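# Rotate the steel cup under the dial indicator 180 degrees

## Task

Rotate the steel cup that sits on its fixture beneath the dial indicator by half a revolution (180 degrees), then open the gripper and release it.

## Robot and tools

Robot: two six-joint arms, left_arm and right_arm, each with a two-finger parallel gripper and a wrist camera (cam_left_wrist, cam_right_wrist, both 504x504 pixels). Bases in the scene frame: left_arm at (+0.014, +0.232, 0) m, right_arm at (+0.047, -0.272, 0) m, each yawed slightly about z.

Scene frame: origin on the tabletop midway between the arms, +z up, +x out over the table, left_arm on the +y side. The names left and right do not refer to image sides. A gripper's fingers point along its own +z and close along its own y. The reported end-effector point lies between the finger pads, roughly 1 cm short of the tips; the printed hand position can be off, especially when reaching far.

Command row (used by execute_actions and move): one flat list of 14 numbers for both arms together, each in [-1, 1], even when only one arm moves. First left_arm's 6 joint numbers then its gripper opening, then the same 7 for right_arm. Joint order within each arm: shoulder (joint2), elbow (joint3), waist (joint1), wrist pitch (joint4), wrist yaw (joint5), wrist roll (joint6). Joint numbers are offsets, not poses, scaled so 1.0 equals 1.264 rad waist, 1.32 shoulder, 1.276 elbow, 1.83 wrist pitch, 1.686 wrist yaw, 2.022 wrist roll. Opening is absolute: +1 fully open, -1 closed. Optionally 12 more numbers in [0, 1] may follow: stiffness scales for left_arm's 6 joints then right_arm's 6, same joint order; they persist until changed.

Joint ranges (rad): waist -2.880 to 2.880, shoulder 0.000 to 3.142, elbow 0.000 to 3.019, wrist pitch -1.693 to 1.571, wrist yaw -1.571 to 1.571, wrist roll -2.094 to 2.094. True ends may differ by up to 0.019 rad. Asking a joint more than 0.019 rad beyond its range gets that action refused for both arms; if the first action of a call fails this, nothing in the call runs. A joint pushed to its real end stops there and the result may print "joint sent to its limit".

execute_actions(actions): a list of up to 15 actions; each action is a table of up to 15 rows, each row lasting one 1/30 s step; a short table repeats its last row to fill 15 steps. Offsets in every row are measured from the joint angles at the start of that action (for the first action, the last reported angles), not from the previous row. An empty list just returns state and images.

move(target, speed, blocking): target is one row as above; its offsets count from the Joint positions in the most recent result that showed them. All joints travel together so they finish at the same moment, so the hand traces a curve; path length 0.5 to 10 s. speed is in rad/s for the joint with the longest travel, 0.01 to 2, default 0.5. Finger values are sent at the start. It does not avoid obstacles or the other arm. Faster moves and targets set deeper past contact press harder. blocking=false returns after 0.5 s while the arm keeps going; then use wait or stop before any new action or move. The result adds a "move:" line: the ending (done, off_target, moving, held, fault), limits=held or limits=none, and each arm's joint farthest from target.

wait(seconds): 0 to 10; lets the scene run with last commands held; returns early if a move ends. stop(): brakes a running move; needs room. zoom_image(camera, region): region [x0, y0, x1, y1] in image pixels from the top-left, at most 504 by 504. read_manual(section): licence text only. finished_scene(scene): pass the current scene number once the cup is turned and released; it cannot be undone.

Results: per-arm gripper pose (end_effector_position in m, end_effector_quat_wxyz); Joint positions and Joint velocities per arm in the joint order above plus the finger-pad gap in m (0.094 open); Joint targets (what joints are being driven toward); grip_measured on the command scale; joint torques (with offsets and noise); step readings, with HELD marking steps held back. "joint command not followed" means a clearance check altered targets. FAULT, MOTOR HOT (from 85 °C) and OVER-TEMPERATURE FAULT (at 100 °C the arm goes limp and falls) signal trouble.

Motion limits: each step, targets stay within a lead of the measured angle (waist 0.264, shoulder 0.32, elbow 0.276, wrist pitch 0.33, wrist yaw 0.186, wrist roll 0.522 rad), and are scaled back if the hand would jump more than 70 mm, so big moves span several actions. Arms can sag under zero offsets: in a reply's first call send offsets back to the wanted angles, zeros afterward.

Gripping: to hold, command an opening about 0.03 below grip_measured; less holds more gently. Readings may be off by about 1 mm. Pads press 50 to 62 N max.

Avoid: knocking anything off the table (fails the task), dropping or slipping the cup, slamming, pushing very hard, arms colliding, and long loaded holds that overheat motors. Occasional tugs on held parts may occur.

Each tool is called after "Request:" by a JSON object that holds its "method" and its "body", one argument or row to a line.

## Session

Request:
{"method": "execute_actions", "body": {
  "actions": []
}}

Scene clock: 0.00 s.
left_arm: end_effector_position=(+0.1018, +0.6685, +0.1162) grip_measured=+1.000 end_effector_quat_wxyz=(+0.119, +0.920, +0.067, +0.367) | right_arm: end_effector_position=(+0.5751, -0.1019, +0.3199) grip_measured=+1.000 end_effector_quat_wxyz=(+0.302, +0.317, +0.859, +0.266)
Joint names: [shoulder, elbow, waist, wrist pitch, wrist yaw, wrist roll]
Joint positions: left_arm=[ 1.744  1.241  1.44  -1.367  0.745 -1.53   0.094] | right_arm=[ 1.319  1.246  0.265 -0.671 -0.055  1.026  0.094]
Joint velocities: left_arm=[-0.005 -0.012 -0.005  0.007 -0.007  0.051  0.   ] | right_arm=[ 0.005  0.002 -0.005  0.007 -0.007  0.022  0.   ]
Joint torques (N m, as the arm reports them, + toward a larger angle): no reading
Motor temperatures (°C, as the motors report them): left_arm=[31 32 27 28 29 26] | right_arm=[31 37 27 27 28 26]
Joint targets: left_arm=[1.754 1.257 1.440 -1.368 0.744 -1.530] | right_arm=[1.324 1.269 0.265 -0.668 -0.055 1.026]
Joint stiffness scale: left_arm=[1. 1. 1. 1. 1. 1.] | right_arm=[1. 1. 1. 1. 1. 1.]

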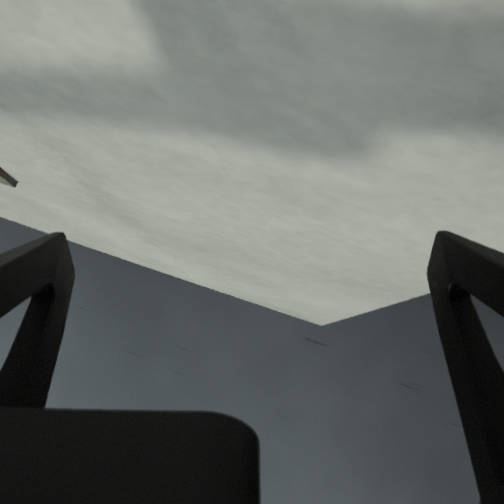

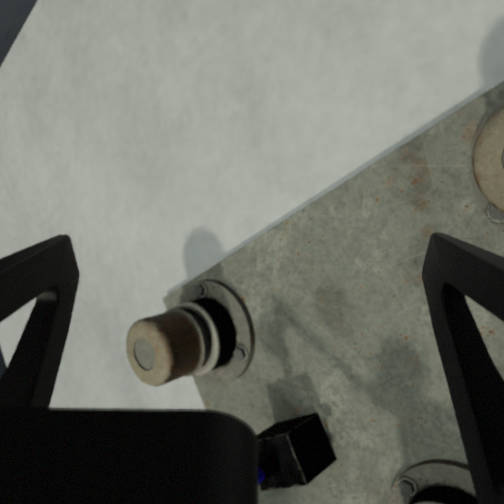

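Request:
{"method": "move", "body": {
  "target": [-0.133, 0.3, -0.9, -0.056, -0.221, 0.378, 1, 0, 0, -0.447, 0, 0, 0, 1],
  "speed": 0.9
}}

Request:
{"method": "move", "body": {
  "target": [-0.133, 0.22, -0.9, -0.056, -0.221, 0.378, 1, 0, 0, 0, 0, 0, 0, 1],
  "speed": 0.9
}}

Scene clock: 15.20 s.
left_arm: end_effector_position=(+0.4856, +0.4110, +0.2866) grip_measured=+1.000 end_effector_quat_wxyz=(+0.039, -0.569, +0.798, -0.194) | right_arm: end_effector_position=(+0.5835, -0.4140, +0.3199) grip_measured=+1.000 end_effector_quat_wxyz=(+0.364, +0.545, +0.735, +0.171)
Joint names: [shoulder, elbow, waist, wrist pitch, wrist yaw, wrist roll]
Joint positions: left_arm=[ 1.563  1.585  0.29  -1.458  0.375 -0.774  0.094] | right_arm=[ 1.319  1.246 -0.306 -0.671 -0.055  1.026  0.094]
Joint velocities: left_arm=[-0.005 -0.002 -0.005 -0.017 -0.051 -0.081  0.   ] | right_arm=[-0.024 -0.022 -0.005  0.007  0.007 -0.007  0.   ]
Joint torques (N m, as the arm reports them, + toward a larger angle): left_arm=[-14.81  14.32   1.3    0.02   0.21   0.12] | right_arm=[-9.59 11.69 -1.08  1.58  0.07  0.09]
Motor temperatures (°C, as the motors report them): left_arm=[32 35 27 28 29 26] | right_arm=[32 42 27 27 28 26]
Joint targets: left_arm=[1.569 1.624 0.302 -1.470 0.372 -0.766] | right_arm=[1.319 1.246 -0.300 -0.671 -0.055 1.026]
Joint stiffness scale: left_arm=[1. 1. 1. 1. 1. 1.] | right_arm=[1. 1. 1. 1. 1. 1.]
move: off_target (left_arm); limits=none; left_arm: farthest joint: the elbow, 0.038 radians from its target (0.383 radians at the start); right_arm: farthest joint: the waist, 0.006 radians from its target (0.565 radians at the start)

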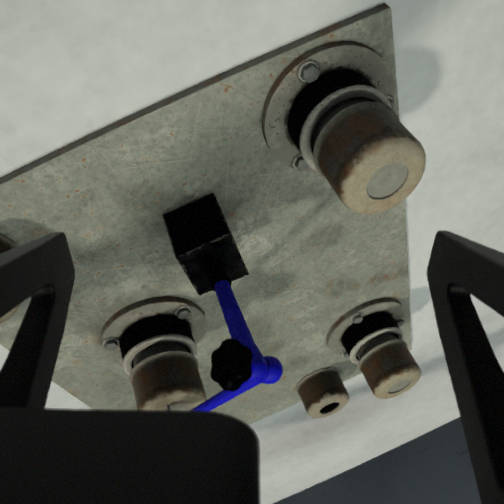

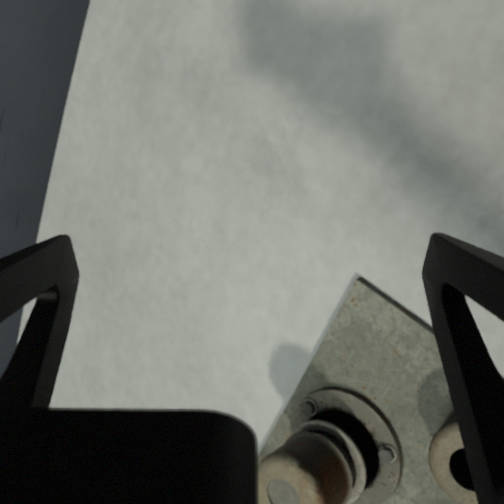

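Scene clock: 17.33 s.
left_arm: end_effector_position=(+0.3877, -0.0588, +0.4597) grip_measured=+1.000 end_effector_quat_wxyz=(+0.217, +0.307, +0.923, -0.079) | right_arm: end_effector_position=(+0.5835, -0.4140, +0.3199) grip_measured=+1.000 end_effector_quat_wxyz=(+0.364, +0.545, +0.735, +0.171)
Joint names: [shoulder, elbow, waist, wrist pitch, wrist yaw, wrist roll]
Joint positions: left_arm=[ 1.383  1.827 -0.858 -1.549  0.005 -0.018  0.094] | right_arm=[ 1.319  1.246 -0.306 -0.671 -0.055  1.026  0.094]
Joint velocities: left_arm=[-0.005 -0.007  0.005  0.002  0.007 -0.007  0.   ] | right_arm=[ 0.015  0.012 -0.005 -0.022  0.051 -0.095  0.   ]
Joint torques (N m, as the arm reports them, + toward a larger angle): left_arm=[-11.46  14.16   1.17   0.54  -0.03   0.1 ] | right_arm=[-9.62 11.68 -1.05  1.6   0.07  0.09]
Motor temperatures (°C, as the motors report them): left_arm=[32 36 27 28 29 26] | right_arm=[32 43 27 27 28 26]
Joint targets: left_arm=[1.387 1.866 -0.847 -1.561 0.002 -0.010] | right_arm=[1.319 1.246 -0.306 -0.671 -0.055 1.026]
Joint stiffness scale: left_arm=[1. 1. 1. 1. 1. 1.] | right_arm=[1. 1. 1. 1. 1. 1.]
move: off_target (left_arm); limits=none; left_arm: farthest joint: the elbow, 0.039 radians from its target (0.280 radians at the start); right_arm: farthest joint: the waist, 0.000 radians from its target (0.000 radians at the start)

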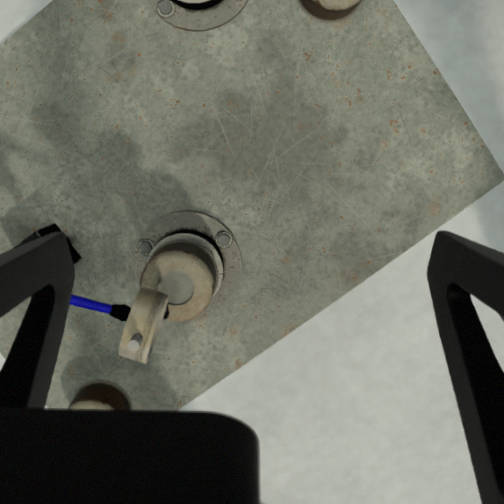

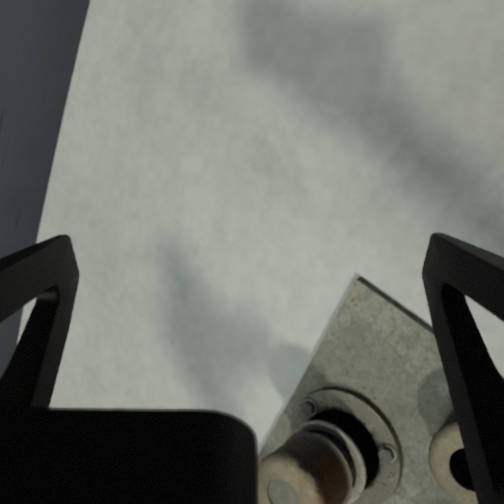

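Request:
{"method": "zoom_image", "body": {
  "camera": "cam_left_wrist",
  "region": [60, 180, 300, 420]
}}

Region (60, 180, 300, 420) of cam_left_wrist's 504x504 image, scaled by 2.100, with more detail than that image has.

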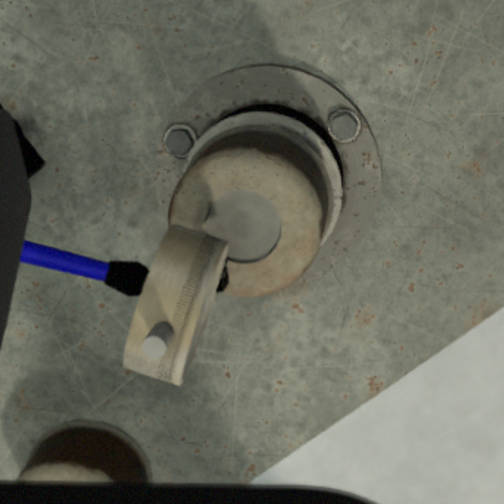

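Request:
{"method": "move", "body": {
  "target": [0, 0, 0, 0, 0, 0, 1, -0.2535, -0.582, 0.939, 0.2356, 0.169, -0.4096, 1],
  "speed": 0.7
}}

Scene clock: 51.10 s.
left_arm: end_effector_position=(+0.3877, -0.0588, +0.4597) grip_measured=+1.000 end_effector_quat_wxyz=(+0.217, +0.307, +0.923, -0.079) | right_arm: end_effector_position=(+0.3139, +0.0110, +0.1410) grip_measured=+1.000 end_effector_quat_wxyz=(+0.391, -0.271, +0.871, +0.125)
Joint names: [shoulder, elbow, waist, wrist pitch, wrist yaw, wrist roll]
Joint positions: left_arm=[ 1.383  1.827 -0.858 -1.549  0.005 -0.018  0.094] | right_arm=[ 0.998  0.507  0.885 -0.258  0.227  0.214  0.094]
Joint velocities: left_arm=[-0.005 -0.007 -0.005 -0.027 -0.051 -0.051  0.   ] | right_arm=[ 0.005 -0.002  0.005  0.002 -0.037 -0.022  0.   ]
Joint torques (N m, as the arm reports them, + toward a larger angle): left_arm=[-11.73  10.55   0.2    0.95   0.1    0.01] | right_arm=[-4.64 10.1  -1.64  2.34  0.27  0.02]
Motor temperatures (°C, as the motors report them): left_arm=[32 40 27 28 29 26] | right_arm=[33 44 27 27 28 26]
Joint targets: left_arm=[1.383 1.827 -0.858 -1.549 0.005 -0.018] | right_arm=[0.984 0.503 0.881 -0.240 0.230 0.198]
Joint stiffness scale: left_arm=[1. 1. 1. 1. 1. 1.] | right_arm=[1. 1. 1. 1. 1. 1.]
move: done; limits=none; left_arm: farthest joint: the waist, 0.000 radians from its target (0.000 radians at the start); right_arm: farthest joint: the wrist pitch, 0.018 radians from its target (0.431 radians at the start)

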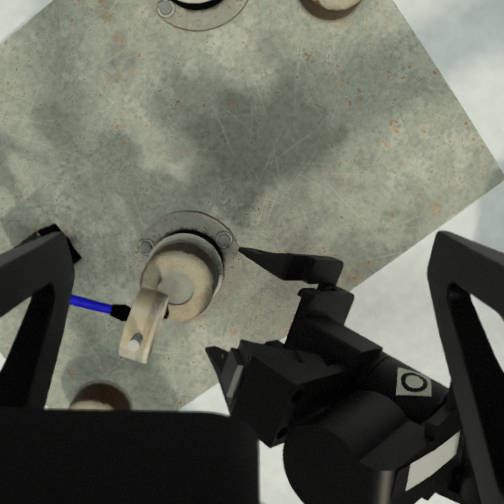

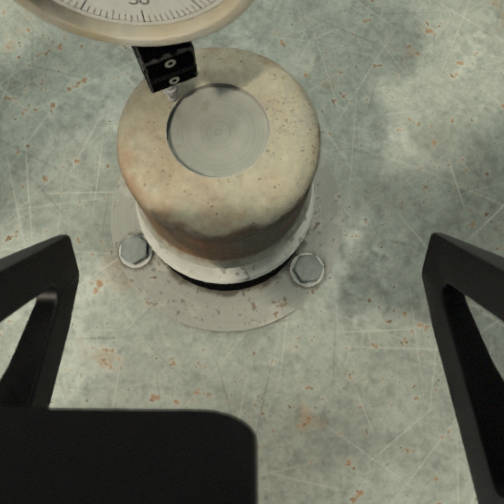

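Request:
{"method": "move", "body": {
  "target": [0, 0, 0, 0, 0, 0, 1, 0.2076, 0.056, -0.010, 0.145, 0.002, -0.012, 1],
  "speed": 0.35
}}

Scene clock: 59.30 s.
left_arm: end_effector_position=(+0.3877, -0.0588, +0.4597) grip_measured=+1.000 end_effector_quat_wxyz=(+0.217, +0.307, +0.923, -0.079) | right_arm: end_effector_position=(+0.3447, +0.0484, +0.0981) grip_measured=+1.000 end_effector_quat_wxyz=(+0.398, -0.271, +0.867, +0.127)
Joint names: [shoulder, elbow, waist, wrist pitch, wrist yaw, wrist roll]
Joint positions: left_arm=[ 1.383  1.827 -0.858 -1.549  0.005 -0.018  0.094] | right_arm=[ 1.256  0.535  0.881 -0.01   0.227  0.205  0.094]
Joint velocities: left_arm=[ 0.005 -0.017 -0.005 -0.007  0.037  0.007  0.   ] | right_arm=[-0.005 -0.022  0.005  0.002  0.051  0.066  0.   ]
Joint torques (N m, as the arm reports them, + toward a larger angle): left_arm=[-11.73  10.54   0.19   0.94   0.1    0.02] | right_arm=[-4.87 13.24 -1.78  2.36  0.25  0.  ]
Motor temperatures (°C, as the motors report them): left_arm=[32 39 27 28 29 26] | right_arm=[33 44 27 27 28 26]
Joint targets: left_arm=[1.383 1.827 -0.858 -1.549 0.005 -0.018] | right_arm=[1.272 0.579 0.872 0.008 0.230 0.190]
Joint stiffness scale: left_arm=[1. 1. 1. 1. 1. 1.] | right_arm=[1. 1. 1. 1. 1. 1.]
move: off_target (right_arm); limits=none; left_arm: farthest joint: the waist, 0.000 radians from its target (0.000 radians at the start); right_arm: farthest joint: the elbow, 0.043 radians from its target (0.072 radians at the start)

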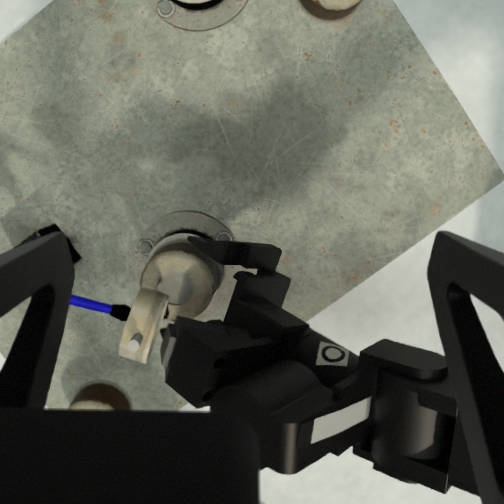

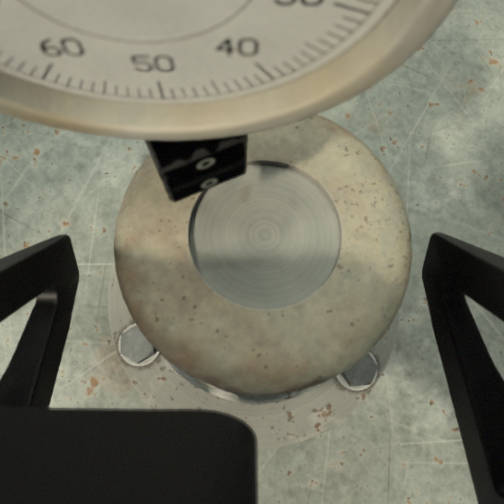

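Request:
{"method": "move", "body": {
  "target": [0, 0, 0, 0, 0, 0, 1, 0.012, 0.045, -0.007, 0.01, 0.002, -0.007, 0.3],
  "speed": 0.3
}}

Scene clock: 64.97 s.
left_arm: end_effector_position=(+0.3877, -0.0588, +0.4597) grip_measured=+1.000 end_effector_quat_wxyz=(+0.217, +0.307, +0.923, -0.079) | right_arm: end_effector_position=(+0.3467, +0.0467, +0.0984) grip_measured=+0.453 end_effector_quat_wxyz=(+0.400, -0.268, +0.868, +0.124)
Joint names: [shoulder, elbow, waist, wrist pitch, wrist yaw, wrist roll]
Joint positions: left_arm=[ 1.383  1.827 -0.858 -1.549  0.005 -0.018  0.094] | right_arm=[ 1.256  0.535  0.877 -0.01   0.233  0.205  0.068]
Joint velocities: left_arm=[-0.005 -0.007  0.005 -0.002 -0.022 -0.007  0.   ] | right_arm=[-0.005  0.012  0.005  0.032 -0.022  0.007 -0.002]
Joint torques (N m, as the arm reports them, + toward a larger angle): left_arm=[-11.74  10.55   0.2    0.94   0.1    0.02] | right_arm=[-4.49 14.5  -1.56  2.37  0.07  0.03]
Motor temperatures (°C, as the motors report them): left_arm=[32 38 27 28 29 26] | right_arm=[32 45 27 27 28 26]
Joint targets: left_arm=[1.383 1.827 -0.858 -1.549 0.005 -0.018] | right_arm=[1.272 0.593 0.872 0.008 0.230 0.191]
Joint stiffness scale: left_arm=[1. 1. 1. 1. 1. 1.] | right_arm=[1. 1. 1. 1. 1. 1.]
move: off_target (right_arm); limits=none; left_arm: farthest joint: the waist, 0.000 radians from its target (0.000 radians at the start); right_arm: farthest joint: the elbow, 0.057 radians from its target (0.057 radians at the start)

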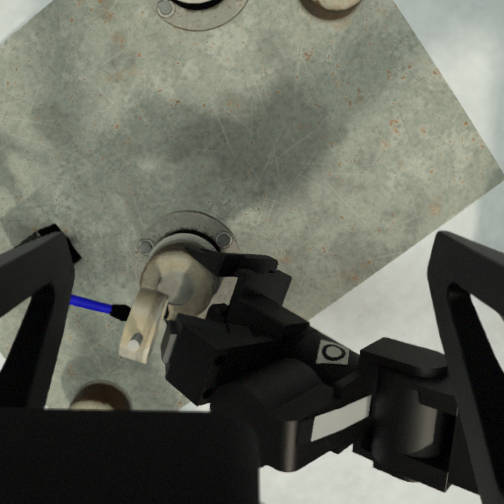

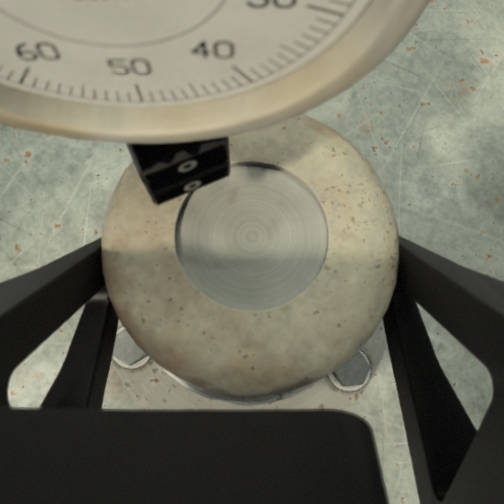

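Request:
{"method": "move", "body": {
  "target": [0, 0, 0, 0, 0, 0, 1, 0.0015, 0.025, -0.0916, 0.022, -0.172, -0.1335, 0.3],
  "speed": 0.4
}}

Scene clock: 69.50 s.
left_arm: end_effector_position=(+0.3877, -0.0588, +0.4597) grip_measured=+1.000 end_effector_quat_wxyz=(+0.217, +0.307, +0.923, -0.079) | right_arm: end_effector_position=(+0.3486, +0.0463, +0.0998) grip_measured=+0.453 end_effector_quat_wxyz=(+0.376, -0.379, +0.828, +0.172)
Joint names: [shoulder, elbow, waist, wrist pitch, wrist yaw, wrist roll]
Joint positions: left_arm=[ 1.383  1.827 -0.858 -1.549  0.005 -0.018  0.094] | right_arm=[ 1.243  0.533  0.764 -0.01  -0.048 -0.041  0.068]
Joint velocities: left_arm=[-0.015 -0.007 -0.005 -0.002 -0.081  0.022  0.   ] | right_arm=[-0.005 -0.002 -0.015 -0.007  0.066 -0.051  0.001]
Joint torques (N m, as the arm reports them, + toward a larger angle): left_arm=[-11.73  10.55   0.22   0.94   0.1    0.02] | right_arm=[-4.68 12.42 -1.54  3.34 -0.3  -0.09]
Motor temperatures (°C, as the motors report them): left_arm=[32 38 27 28 29 26] | right_arm=[32 45 27 27 28 26]
Joint targets: left_arm=[1.383 1.827 -0.858 -1.549 0.005 -0.018] | right_arm=[1.258 0.567 0.761 0.030 -0.057 -0.065]
Joint stiffness scale: left_arm=[1. 1. 1. 1. 1. 1.] | right_arm=[1. 1. 1. 1. 1. 1.]
move: off_target (right_arm); limits=none; left_arm: farthest joint: the waist, 0.000 radians from its target (0.000 radians at the start); right_arm: farthest joint: the wrist pitch, 0.040 radians from its target (0.040 radians at the start)

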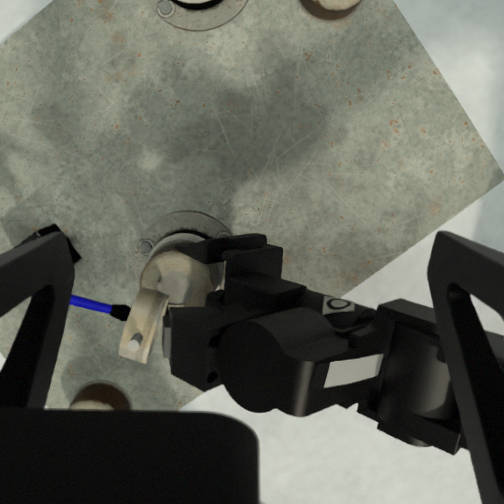

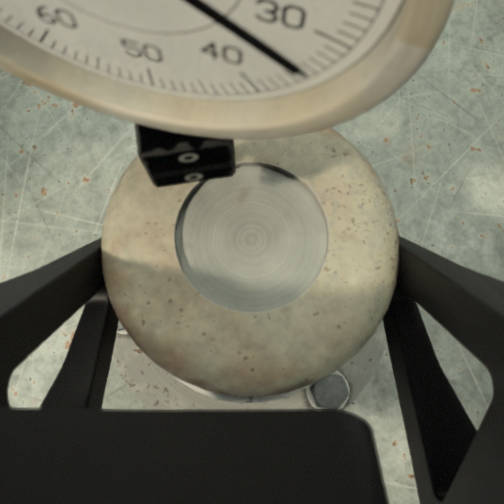

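Request:
{"method": "move", "body": {
  "target": [0, 0, 0, 0, 0, 0, 1, 0.032, 0.051, -0.086, -0.019, -0.170, -0.134, 0.3],
  "speed": 0.4
}}

Scene clock: 72.80 s.
left_arm: end_effector_position=(+0.3877, -0.0588, +0.4597) grip_measured=+1.000 end_effector_quat_wxyz=(+0.217, +0.307, +0.923, -0.079) | right_arm: end_effector_position=(+0.3483, +0.0442, +0.0988) grip_measured=+0.453 end_effector_quat_wxyz=(+0.357, -0.483, +0.768, +0.221)
Joint names: [shoulder, elbow, waist, wrist pitch, wrist yaw, wrist roll]
Joint positions: left_arm=[ 1.383  1.827 -0.858 -1.549  0.005 -0.018  0.094] | right_arm=[ 1.266  0.548  0.654 -0.035 -0.324 -0.296  0.068]
Joint velocities: left_arm=[-0.005 -0.002 -0.005  0.007 -0.066  0.022  0.   ] | right_arm=[-0.005 -0.017 -0.015  0.002 -0.007  0.022 -0.   ]
Joint torques (N m, as the arm reports them, + toward a larger angle): left_arm=[-11.73  10.54   0.22   0.95   0.1    0.02] | right_arm=[-4.72 13.84 -1.4   1.09 -0.5  -0.01]
Motor temperatures (°C, as the motors report them): left_arm=[32 38 27 28 29 26] | right_arm=[32 46 27 27 28 26]
Joint targets: left_arm=[1.383 1.827 -0.858 -1.549 0.005 -0.018] | right_arm=[1.286 0.598 0.655 -0.045 -0.334 -0.312]
Joint stiffness scale: left_arm=[1. 1. 1. 1. 1. 1.] | right_arm=[1. 1. 1. 1. 1. 1.]
move: off_target (right_arm); limits=none; left_arm: farthest joint: the waist, 0.000 radians from its target (0.000 radians at the start); right_arm: farthest joint: the elbow, 0.050 radians from its target (0.065 radians at the start)

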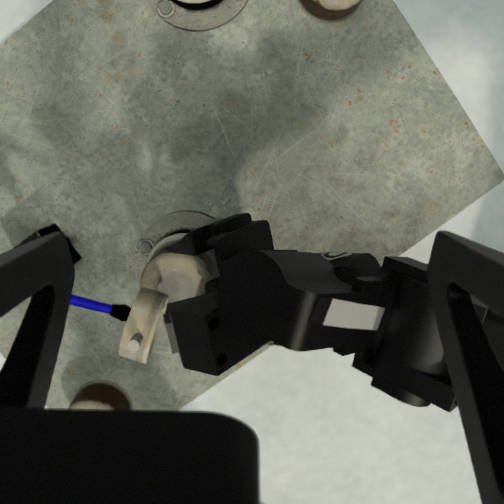

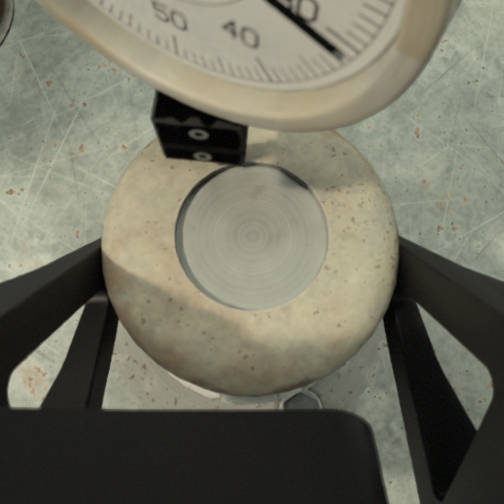

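Request:
{"method": "move", "body": {
  "target": [0, 0, 0, 0, 0, 0, 1, 0.060, 0.099, -0.067, -0.084, -0.1495, -0.146, 0.3],
  "speed": 0.4
}}

Scene clock: 76.50 s.
left_arm: end_effector_position=(+0.3877, -0.0588, +0.4597) grip_measured=+1.000 end_effector_quat_wxyz=(+0.217, +0.307, +0.923, -0.079) | right_arm: end_effector_position=(+0.3499, +0.0436, +0.0991) grip_measured=+0.453 end_effector_quat_wxyz=(+0.324, -0.578, +0.701, +0.264)
Joint names: [shoulder, elbow, waist, wrist pitch, wrist yaw, wrist roll]
Joint positions: left_arm=[ 1.383  1.827 -0.858 -1.549  0.005 -0.018  0.094] | right_arm=[ 1.326  0.625  0.565 -0.177 -0.562 -0.575  0.068]
Joint velocities: left_arm=[-0.005 -0.012 -0.005  0.017  0.037 -0.066  0.   ] | right_arm=[ 0.005 -0.007 -0.015 -0.007  0.037  0.022  0.   ]
Joint torques (N m, as the arm reports them, + toward a larger angle): left_arm=[-11.78  10.55   0.19   0.95   0.1    0.02] | right_arm=[-5.66 13.54 -0.94  0.92 -0.73  0.03]
Motor temperatures (°C, as the motors report them): left_arm=[32 38 27 28 29 26] | right_arm=[32 46 27 27 28 26]
Joint targets: left_arm=[1.383 1.827 -0.858 -1.549 0.005 -0.018] | right_arm=[1.346 0.674 0.569 -0.188 -0.576 -0.591]
Joint stiffness scale: left_arm=[1. 1. 1. 1. 1. 1.] | right_arm=[1. 1. 1. 1. 1. 1.]
move: off_target (right_arm); limits=none; left_arm: farthest joint: the waist, 0.000 radians from its target (0.000 radians at the start); right_arm: farthest joint: the elbow, 0.049 radians from its target (0.126 radians at the start)

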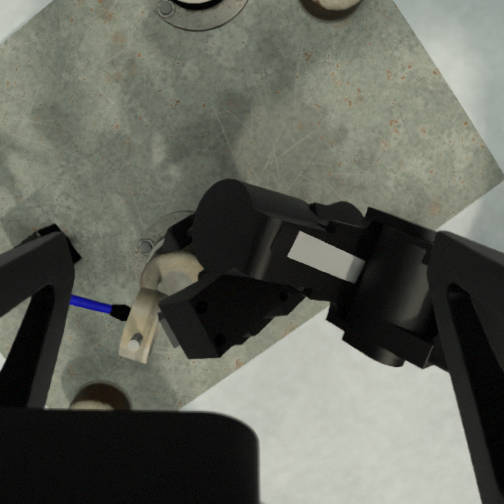

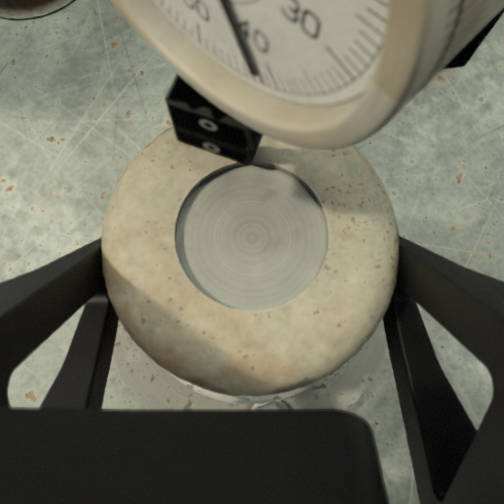

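Request:
{"method": "move", "body": {
  "target": [0, 0, 0, 0, 0, 0, 1, 0.082, 0.1285, -0.042, -0.135, -0.1157, -0.1736, 0.3],
  "speed": 0.4
}}

Scene clock: 79.97 s.
left_arm: end_effector_position=(+0.3877, -0.0588, +0.4597) grip_measured=+1.000 end_effector_quat_wxyz=(+0.217, +0.307, +0.923, -0.079) | right_arm: end_effector_position=(+0.3515, +0.0433, +0.0995) grip_measured=+0.453 end_effector_quat_wxyz=(-0.286, +0.665, -0.620, -0.303)
Joint names: [shoulder, elbow, waist, wrist pitch, wrist yaw, wrist roll]
Joint positions: left_arm=[ 1.383  1.827 -0.858 -1.549  0.005 -0.018  0.094] | right_arm=[ 1.415  0.742  0.506 -0.41  -0.739 -0.91   0.068]
Joint velocities: left_arm=[ 0.015 -0.022  0.005 -0.012  0.037  0.022  0.   ] | right_arm=[-0.005  0.027 -0.015  0.007 -0.007  0.007  0.   ]
Joint torques (N m, as the arm reports them, + toward a larger angle): left_arm=[-11.74  10.54   0.21   0.94   0.1    0.02] | right_arm=[-6.78 13.21 -0.88  0.44 -1.01  0.  ]
Motor temperatures (°C, as the motors report them): left_arm=[32 38 27 28 29 26] | right_arm=[32 46 27 27 29 26]
Joint targets: left_arm=[1.383 1.827 -0.858 -1.549 0.005 -0.018] | right_arm=[1.434 0.789 0.512 -0.424 -0.757 -0.926]
Joint stiffness scale: left_arm=[1. 1. 1. 1. 1. 1.] | right_arm=[1. 1. 1. 1. 1. 1.]
move: off_target (right_arm); limits=none; left_arm: farthest joint: the waist, 0.000 radians from its target (0.000 radians at the start); right_arm: farthest joint: the elbow, 0.047 radians from its target (0.164 radians at the start)

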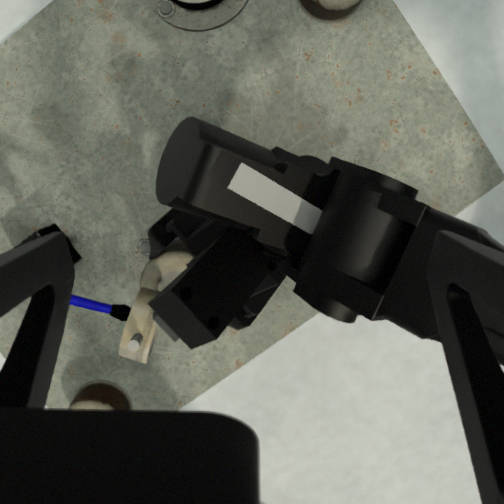

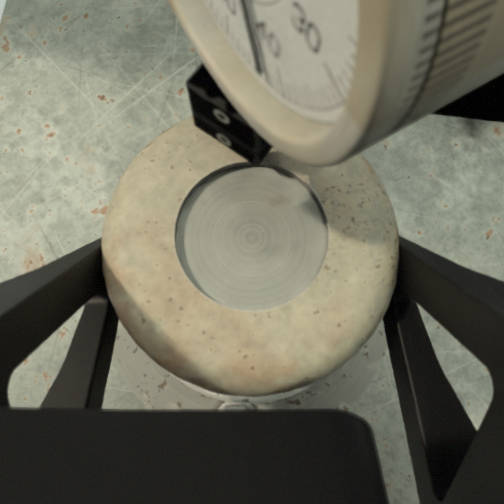

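Request:
{"method": "move", "body": {
  "target": [0, 0, 0, 0, 0, 0, 1, 0.1015, 0.155, -0.0174, -0.184, -0.0706, -0.2028, 0.3],
  "speed": 0.4
}}

Scene clock: 83.43 s.
left_arm: end_effector_position=(+0.3877, -0.0588, +0.4597) grip_measured=+1.000 end_effector_quat_wxyz=(+0.217, +0.307, +0.923, -0.079) | right_arm: end_effector_position=(+0.3531, +0.0438, +0.0999) grip_measured=+0.453 end_effector_quat_wxyz=(-0.245, +0.741, -0.527, -0.336)
Joint names: [shoulder, elbow, waist, wrist pitch, wrist yaw, wrist roll]
Joint positions: left_arm=[ 1.383  1.827 -0.858 -1.549  0.005 -0.018  0.094] | right_arm=[ 1.532  0.896  0.476 -0.727 -0.838 -1.305  0.068]
Joint velocities: left_arm=[-0.005 -0.007 -0.015 -0.007 -0.007 -0.037  0.   ] | right_arm=[-0.005  0.017  0.005  0.012  0.007  0.037  0.   ]
Joint torques (N m, as the arm reports them, + toward a larger angle): left_arm=[-11.71  10.55   0.19   0.94   0.1    0.02] | right_arm=[-8.33 12.66 -0.88 -0.29 -1.19 -0.01]
Motor temperatures (°C, as the motors report them): left_arm=[32 38 27 28 29 26] | right_arm=[32 46 27 27 29 26]
Joint targets: left_arm=[1.383 1.827 -0.858 -1.549 0.005 -0.018] | right_arm=[1.549 0.940 0.484 -0.746 -0.859 -1.320]
Joint stiffness scale: left_arm=[1. 1. 1. 1. 1. 1.] | right_arm=[1. 1. 1. 1. 1. 1.]
move: off_target (right_arm); limits=none; left_arm: farthest joint: the waist, 0.000 radians from its target (0.000 radians at the start); right_arm: farthest joint: the elbow, 0.044 radians from its target (0.198 radians at the start)

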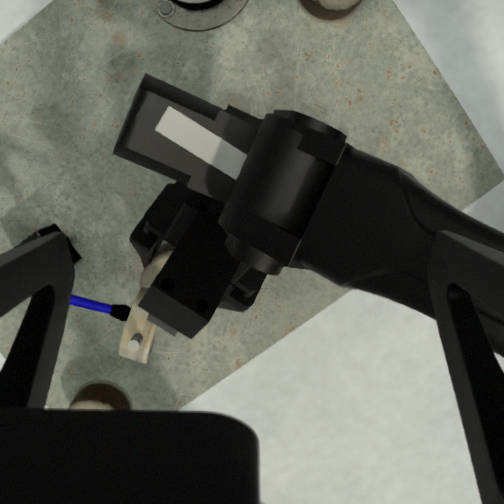

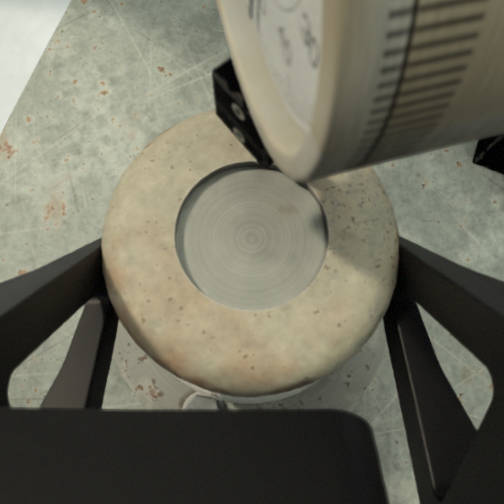

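Request:
{"method": "move", "body": {
  "target": [0, 0, 0, 0, 0, 0, 1, 0.112, 0.165, 0.007, -0.2033, -0.020, -0.209, 0.3],
  "speed": 0.4
}}

Scene clock: 86.90 s.
left_arm: end_effector_position=(+0.3877, -0.0588, +0.4597) grip_measured=+1.000 end_effector_quat_wxyz=(+0.217, +0.307, +0.923, -0.079) | right_arm: end_effector_position=(+0.3548, +0.0446, +0.1005) grip_measured=+0.453 end_effector_quat_wxyz=(-0.198, +0.805, -0.424, -0.364)
Joint names: [shoulder, elbow, waist, wrist pitch, wrist yaw, wrist roll]
Joint positions: left_arm=[ 1.383  1.827 -0.858 -1.549  0.005 -0.018  0.094] | right_arm=[ 1.662  1.066  0.473 -1.069 -0.85  -1.71   0.068]
Joint velocities: left_arm=[-0.024  0.002  0.015 -0.002  0.022  0.051  0.   ] | right_arm=[ 0.005 -0.007 -0.005  0.002  0.051 -0.007  0.   ]
Joint torques (N m, as the arm reports them, + toward a larger angle): left_arm=[-11.74  10.55   0.18   0.94   0.1    0.02] | right_arm=[-10.2   12.02  -0.24  -1.34  -1.24  -0.01]
Motor temperatures (°C, as the motors report them): left_arm=[32 38 27 28 29 26] | right_arm=[32 46 27 27 29 26]
Joint targets: left_arm=[1.383 1.827 -0.858 -1.549 0.005 -0.018] | right_arm=[1.679 1.107 0.485 -1.099 -0.872 -1.728]
Joint stiffness scale: left_arm=[1. 1. 1. 1. 1. 1.] | right_arm=[1. 1. 1. 1. 1. 1.]
move: off_target (right_arm); limits=none; left_arm: farthest joint: the waist, 0.000 radians from its target (0.000 radians at the start); right_arm: farthest joint: the elbow, 0.040 radians from its target (0.211 radians at the start)

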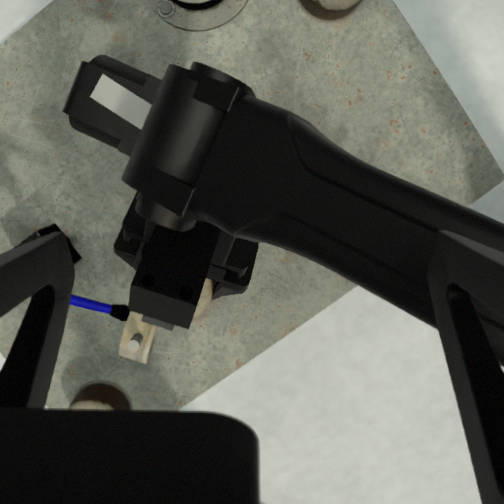

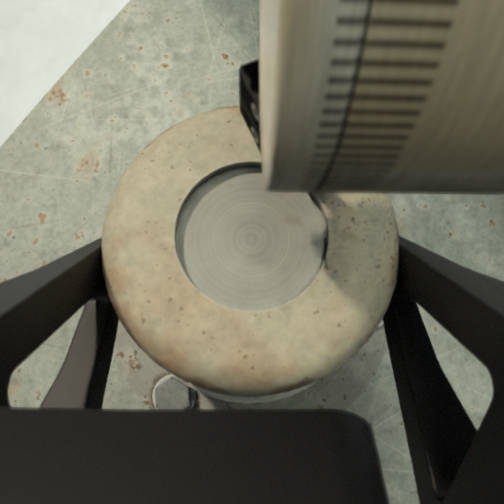

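Request:
{"method": "move", "body": {
  "target": [0, 0, 0, 0, 0, 0, 1, 0.013, 0.03, 0.009, -0.015, -0.012, -0.009, 1],
  "speed": 0.4
}}

Scene clock: 89.03 s.
left_arm: end_effector_position=(+0.3877, -0.0588, +0.4597) grip_measured=+1.000 end_effector_quat_wxyz=(+0.217, +0.307, +0.923, -0.079) | right_arm: end_effector_position=(+0.3504, +0.0457, +0.1031) grip_measured=+1.000 end_effector_quat_wxyz=(-0.197, +0.801, -0.424, -0.374)
Joint names: [shoulder, elbow, waist, wrist pitch, wrist yaw, wrist roll]
Joint positions: left_arm=[ 1.383  1.827 -0.858 -1.549  0.005 -0.018  0.094] | right_arm=[ 1.662  1.066  0.476 -1.086 -0.868 -1.713  0.094]
Joint velocities: left_arm=[-0.015  0.012 -0.005 -0.012 -0.051 -0.007  0.   ] | right_arm=[-0.005 -0.012  0.005 -0.002 -0.066 -0.007  0.   ]
Joint torques (N m, as the arm reports them, + toward a larger angle): left_arm=[-11.73  10.55   0.23   0.93   0.1    0.02] | right_arm=[-10.2   11.84  -0.79  -0.56  -0.63   0.01]
Motor temperatures (°C, as the motors report them): left_arm=[32 38 27 28 29 26] | right_arm=[33 46 27 27 30 26]
Joint targets: left_arm=[1.383 1.827 -0.858 -1.549 0.005 -0.018] | right_arm=[1.680 1.105 0.484 -1.096 -0.871 -1.728]
Joint stiffness scale: left_arm=[1. 1. 1. 1. 1. 1.] | right_arm=[1. 1. 1. 1. 1. 1.]
move: off_target (right_arm); limits=none; left_arm: farthest joint: the waist, 0.000 radians from its target (0.000 radians at the start); right_arm: farthest joint: the elbow, 0.038 radians from its target (0.038 radians at the start)

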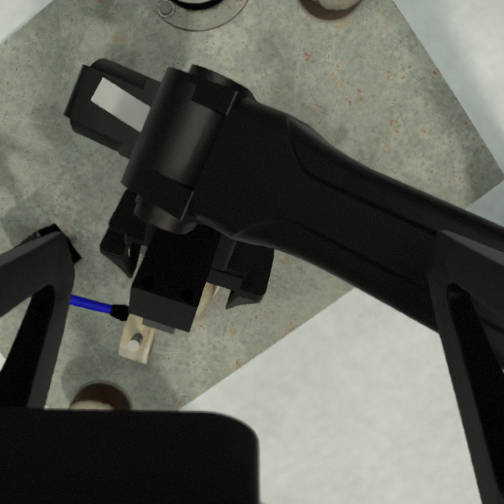

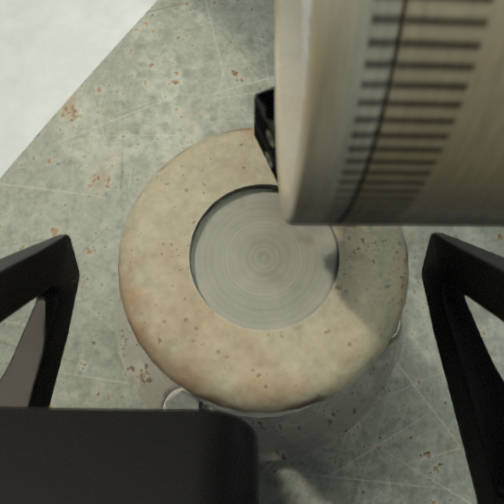

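Request:
{"method": "move", "body": {
  "target": [0, 0, 0, 0, 0, 0, 1, -0.194, -0.253, 0.044, 0.3787, 0.0706, 0.407, 1],
  "speed": 0.6
}}

Scene clock: 95.23 s.
left_arm: end_effector_position=(+0.3877, -0.0588, +0.4597) grip_measured=+1.000 end_effector_quat_wxyz=(+0.217, +0.307, +0.923, -0.079) | right_arm: end_effector_position=(+0.3481, +0.0520, +0.1031) grip_measured=+1.000 end_effector_quat_wxyz=(-0.287, +0.668, -0.612, -0.311)
Joint names: [shoulder, elbow, waist, wrist pitch, wrist yaw, wrist roll]
Joint positions: left_arm=[ 1.383  1.827 -0.858 -1.549  0.005 -0.018  0.094] | right_arm=[ 1.42   0.752  0.523 -0.408 -0.753 -0.905  0.094]
Joint velocities: left_arm=[ 0.005  0.002 -0.015  0.012 -0.007  0.051  0.   ] | right_arm=[-0.005  0.002  0.005  0.002  0.007 -0.022  0.   ]
Joint torques (N m, as the arm reports them, + toward a larger angle): left_arm=[-11.73  10.54   0.22   0.95   0.1    0.02] | right_arm=[-9.38  8.15 -0.66  1.66 -0.27  0.32]
Motor temperatures (°C, as the motors report them): left_arm=[32 38 27 28 29 26] | right_arm=[33 45 27 27 29 26]
Joint targets: left_arm=[1.383 1.827 -0.858 -1.549 0.005 -0.018] | right_arm=[1.407 0.744 0.532 -0.392 -0.749 -0.890]
Joint stiffness scale: left_arm=[1. 1. 1. 1. 1. 1.] | right_arm=[1. 1. 1. 1. 1. 1.]
move: done; limits=none; left_arm: farthest joint: the waist, 0.000 radians from its target (0.000 radians at the start); right_arm: farthest joint: the wrist pitch, 0.015 radians from its target (0.693 radians at the start)

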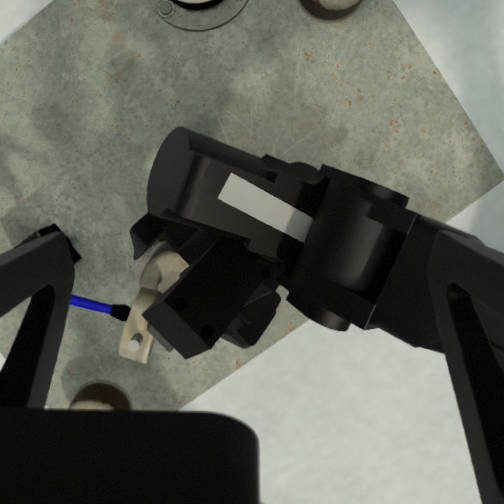

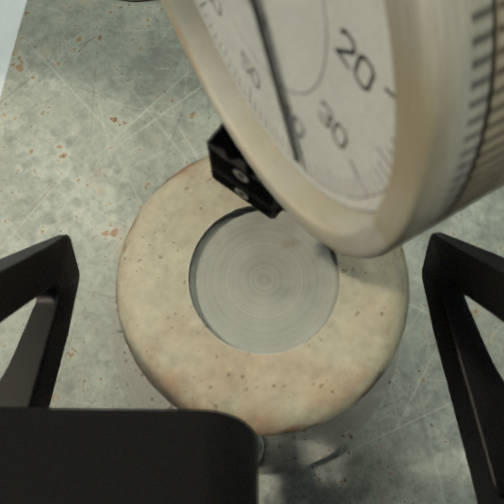

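Request:
{"method": "move", "body": {
  "target": [0, 0, 0, 0, 0, 0, 1, -0.1227, -0.155, 0.120, 0.2126, 0.2533, 0.311, 1],
  "speed": 0.5
}}

Scene clock: 99.13 s.
left_arm: end_effector_position=(+0.3877, -0.0588, +0.4597) grip_measured=+1.000 end_effector_quat_wxyz=(+0.217, +0.307, +0.923, -0.079) | right_arm: end_effector_position=(+0.3474, +0.0524, +0.1031) grip_measured=+1.000 end_effector_quat_wxyz=(+0.357, -0.488, +0.764, +0.227)
Joint names: [shoulder, elbow, waist, wrist pitch, wrist yaw, wrist roll]
Joint positions: left_arm=[ 1.383  1.827 -0.858 -1.549  0.005 -0.018  0.094] | right_arm=[ 1.271  0.563  0.668 -0.036 -0.329 -0.292  0.094]
Joint velocities: left_arm=[-0.015 -0.002 -0.005 -0.007 -0.007 -0.022  0.   ] | right_arm=[ 0.005 -0.002 -0.005  0.002 -0.037  0.007  0.   ]
Joint torques (N m, as the arm reports them, + toward a larger angle): left_arm=[-11.73  10.54   0.21   0.93   0.09   0.02] | right_arm=[-7.48  8.34 -0.69  2.31  0.    0.33]
Motor temperatures (°C, as the motors report them): left_arm=[32 38 27 28 29 26] | right_arm=[33 45 27 27 29 26]
Joint targets: left_arm=[1.383 1.827 -0.858 -1.549 0.005 -0.018] | right_arm=[1.258 0.554 0.675 -0.019 -0.326 -0.277]
Joint stiffness scale: left_arm=[1. 1. 1. 1. 1. 1.] | right_arm=[1. 1. 1. 1. 1. 1.]
move: done; limits=none; left_arm: farthest joint: the waist, 0.000 radians from its target (0.000 radians at the start); right_arm: farthest joint: the wrist pitch, 0.018 radians from its target (0.389 radians at the start)

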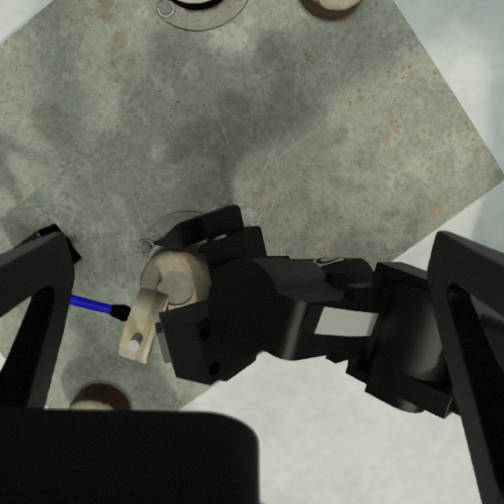

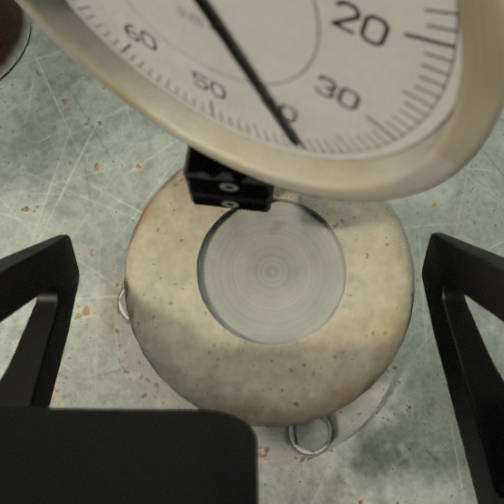

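Request:
{"method": "move", "body": {
  "target": [0, 0, 0, 0, 0, 0, 1, -0.0205, -0.020, 0.1693, 0.025, 0.334, 0.25, 1],
  "speed": 0.5
}}

Scene clock: 103.63 s.
left_arm: end_effector_position=(+0.3877, -0.0588, +0.4597) grip_measured=+1.000 end_effector_quat_wxyz=(+0.217, +0.307, +0.923, -0.079) | right_arm: end_effector_position=(+0.3495, +0.0504, +0.1022) grip_measured=+1.000 end_effector_quat_wxyz=(+0.403, -0.270, +0.865, +0.125)
Joint names: [shoulder, elbow, waist, wrist pitch, wrist yaw, wrist roll]
Joint positions: left_arm=[ 1.383  1.827 -0.858 -1.549  0.005 -0.018  0.094] | right_arm=[ 1.26   0.547  0.876 -0.009  0.231  0.197  0.094]
Joint velocities: left_arm=[ 0.015 -0.002  0.005 -0.027 -0.007 -0.066  0.   ] | right_arm=[ 0.005  0.002 -0.015 -0.002 -0.037  0.066  0.   ]
Joint torques (N m, as the arm reports them, + toward a larger angle): left_arm=[-11.76  10.55   0.18   0.95   0.1    0.02] | right_arm=[-7.5   8.3  -0.97  2.32  0.27  0.35]
Motor temperatures (°C, as the motors report them): left_arm=[32 38 27 28 29 26] | right_arm=[33 44 27 27 29 26]
Joint targets: left_arm=[1.383 1.827 -0.858 -1.549 0.005 -0.018] | right_arm=[1.244 0.537 0.882 0.009 0.234 0.213]
Joint stiffness scale: left_arm=[1. 1. 1. 1. 1. 1.] | right_arm=[1. 1. 1. 1. 1. 1.]
move: done; limits=none; left_arm: farthest joint: the waist, 0.000 radians from its target (0.000 radians at the start); right_arm: farthest joint: the wrist pitch, 0.019 radians from its target (0.046 radians at the start)

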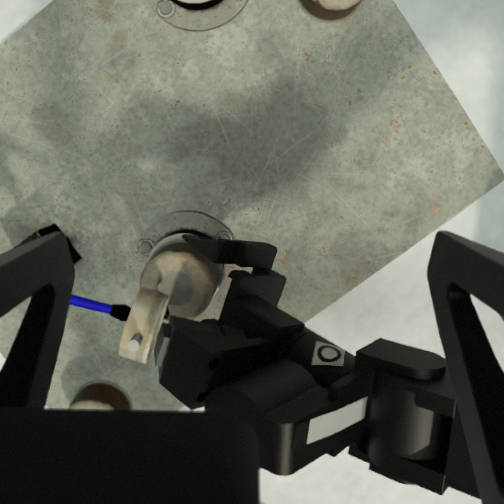

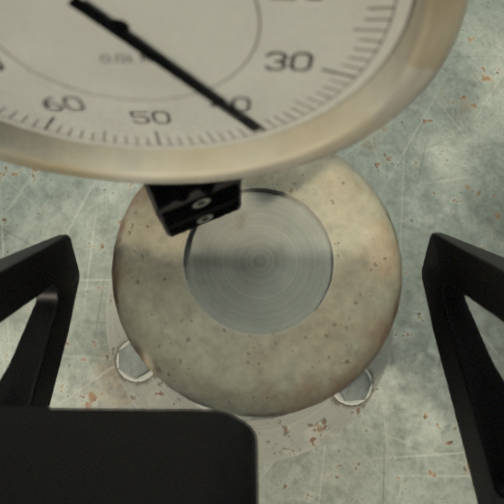

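The cup is centred between the fingers, so I'll grip again.

Request:
{"method": "move", "body": {
  "target": [0, 0, 0, 0, 0, 0, 1, -0.012, -0.008, 0.005, 0.01, 0.002, 0.008, 0.3],
  "speed": 0.4
}}

Scene clock: 109.00 s.
left_arm: end_effector_position=(+0.3877, -0.0588, +0.4597) grip_measured=+1.000 end_effector_quat_wxyz=(+0.217, +0.307, +0.923, -0.079) | right_arm: end_effector_position=(+0.3508, +0.0490, +0.1023) grip_measured=+0.456 end_effector_quat_wxyz=(+0.404, -0.267, +0.866, +0.124)
Joint names: [shoulder, elbow, waist, wrist pitch, wrist yaw, wrist roll]
Joint positions: left_arm=[ 1.383  1.827 -0.858 -1.549  0.005 -0.018  0.094] | right_arm=[ 1.26   0.546  0.874 -0.008  0.236  0.201  0.068]
Joint velocities: left_arm=[ 0.015  0.002 -0.015 -0.012 -0.051  0.007  0.   ] | right_arm=[-0.015  0.012 -0.005 -0.007  0.007 -0.022  0.   ]
Joint torques (N m, as the arm reports them, + toward a larger angle): left_arm=[-11.7   10.55   0.24   0.93   0.1    0.02] | right_arm=[-7.35  8.27 -0.72  2.36  0.09  0.33]
Motor temperatures (°C, as the motors report them): left_arm=[32 38 27 28 29 26] | right_arm=[33 43 27 27 29 26]
Joint targets: left_arm=[1.383 1.827 -0.858 -1.549 0.005 -0.018] | right_arm=[1.244 0.537 0.883 0.009 0.234 0.214]
Joint stiffness scale: left_arm=[1. 1. 1. 1. 1. 1.] | right_arm=[1. 1. 1. 1. 1. 1.]
move: done; limits=none; left_arm: farthest joint: the waist, 0.000 radians from its target (0.000 radians at the start); right_arm: farthest joint: the wrist pitch, 0.018 radians from its target (0.018 radians at the start)

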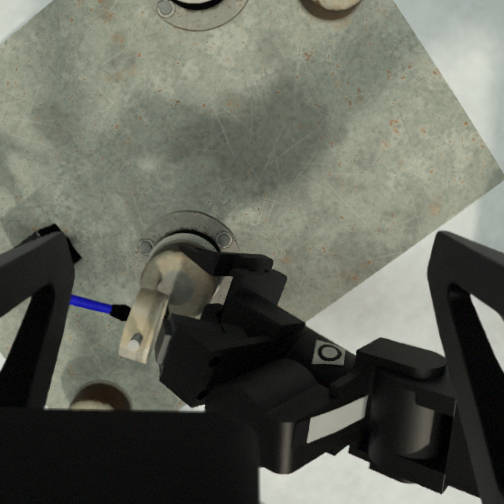

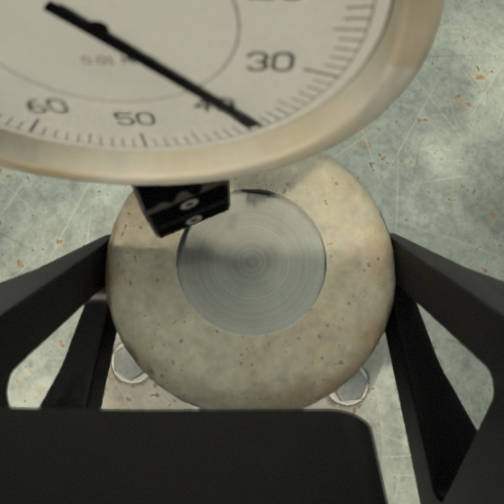

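Request:
{"method": "move", "body": {
  "target": [0, 0, 0, 0, 0, 0, 1, -0.0015, 0.017, -0.089, 0.021, -0.174, -0.1316, 0.3],
  "speed": 0.4
}}

Scene clock: 112.33 s.
left_arm: end_effector_position=(+0.3877, -0.0588, +0.4597) grip_measured=+1.000 end_effector_quat_wxyz=(+0.217, +0.307, +0.923, -0.079) | right_arm: end_effector_position=(+0.3515, +0.0499, +0.1037) grip_measured=+0.456 end_effector_quat_wxyz=(+0.379, -0.380, +0.826, +0.173)
Joint names: [shoulder, elbow, waist, wrist pitch, wrist yaw, wrist roll]
Joint positions: left_arm=[ 1.383  1.827 -0.858 -1.549  0.005 -0.018  0.094] | right_arm=[ 1.247  0.544  0.764 -0.008 -0.049 -0.044  0.068]
Joint velocities: left_arm=[-0.015 -0.012 -0.005 -0.012 -0.007  0.007  0.   ] | right_arm=[-0.024 -0.007 -0.015  0.002  0.007 -0.095  0.   ]
Joint torques (N m, as the arm reports them, + toward a larger angle): left_arm=[-11.72  10.56   0.2    0.94   0.1    0.01] | right_arm=[-5.32 11.48 -1.32  3.22 -0.29 -0.08]
Motor temperatures (°C, as the motors report them): left_arm=[32 38 27 28 29 26] | right_arm=[33 43 27 27 29 26]
Joint targets: left_arm=[1.383 1.827 -0.858 -1.549 0.005 -0.018] | right_arm=[1.258 0.568 0.762 0.030 -0.058 -0.066]
Joint stiffness scale: left_arm=[1. 1. 1. 1. 1. 1.] | right_arm=[1. 1. 1. 1. 1. 1.]
move: off_target (right_arm); limits=none; left_arm: farthest joint: the waist, 0.000 radians from its target (0.000 radians at the start); right_arm: farthest joint: the wrist pitch, 0.039 radians from its target (0.039 radians at the start)

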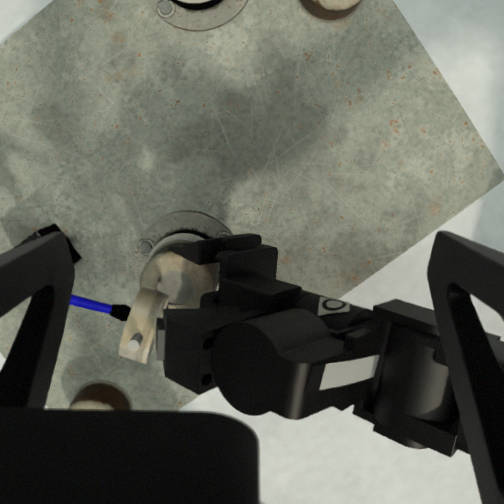

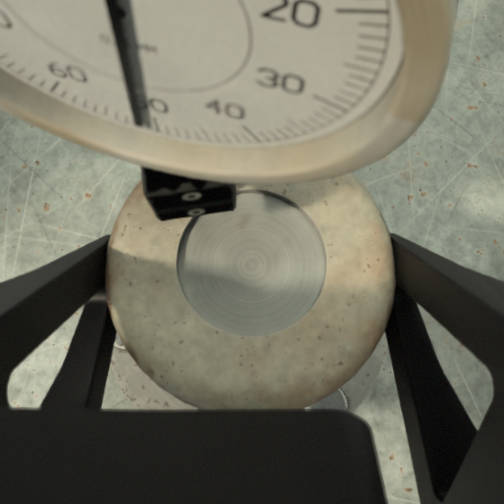

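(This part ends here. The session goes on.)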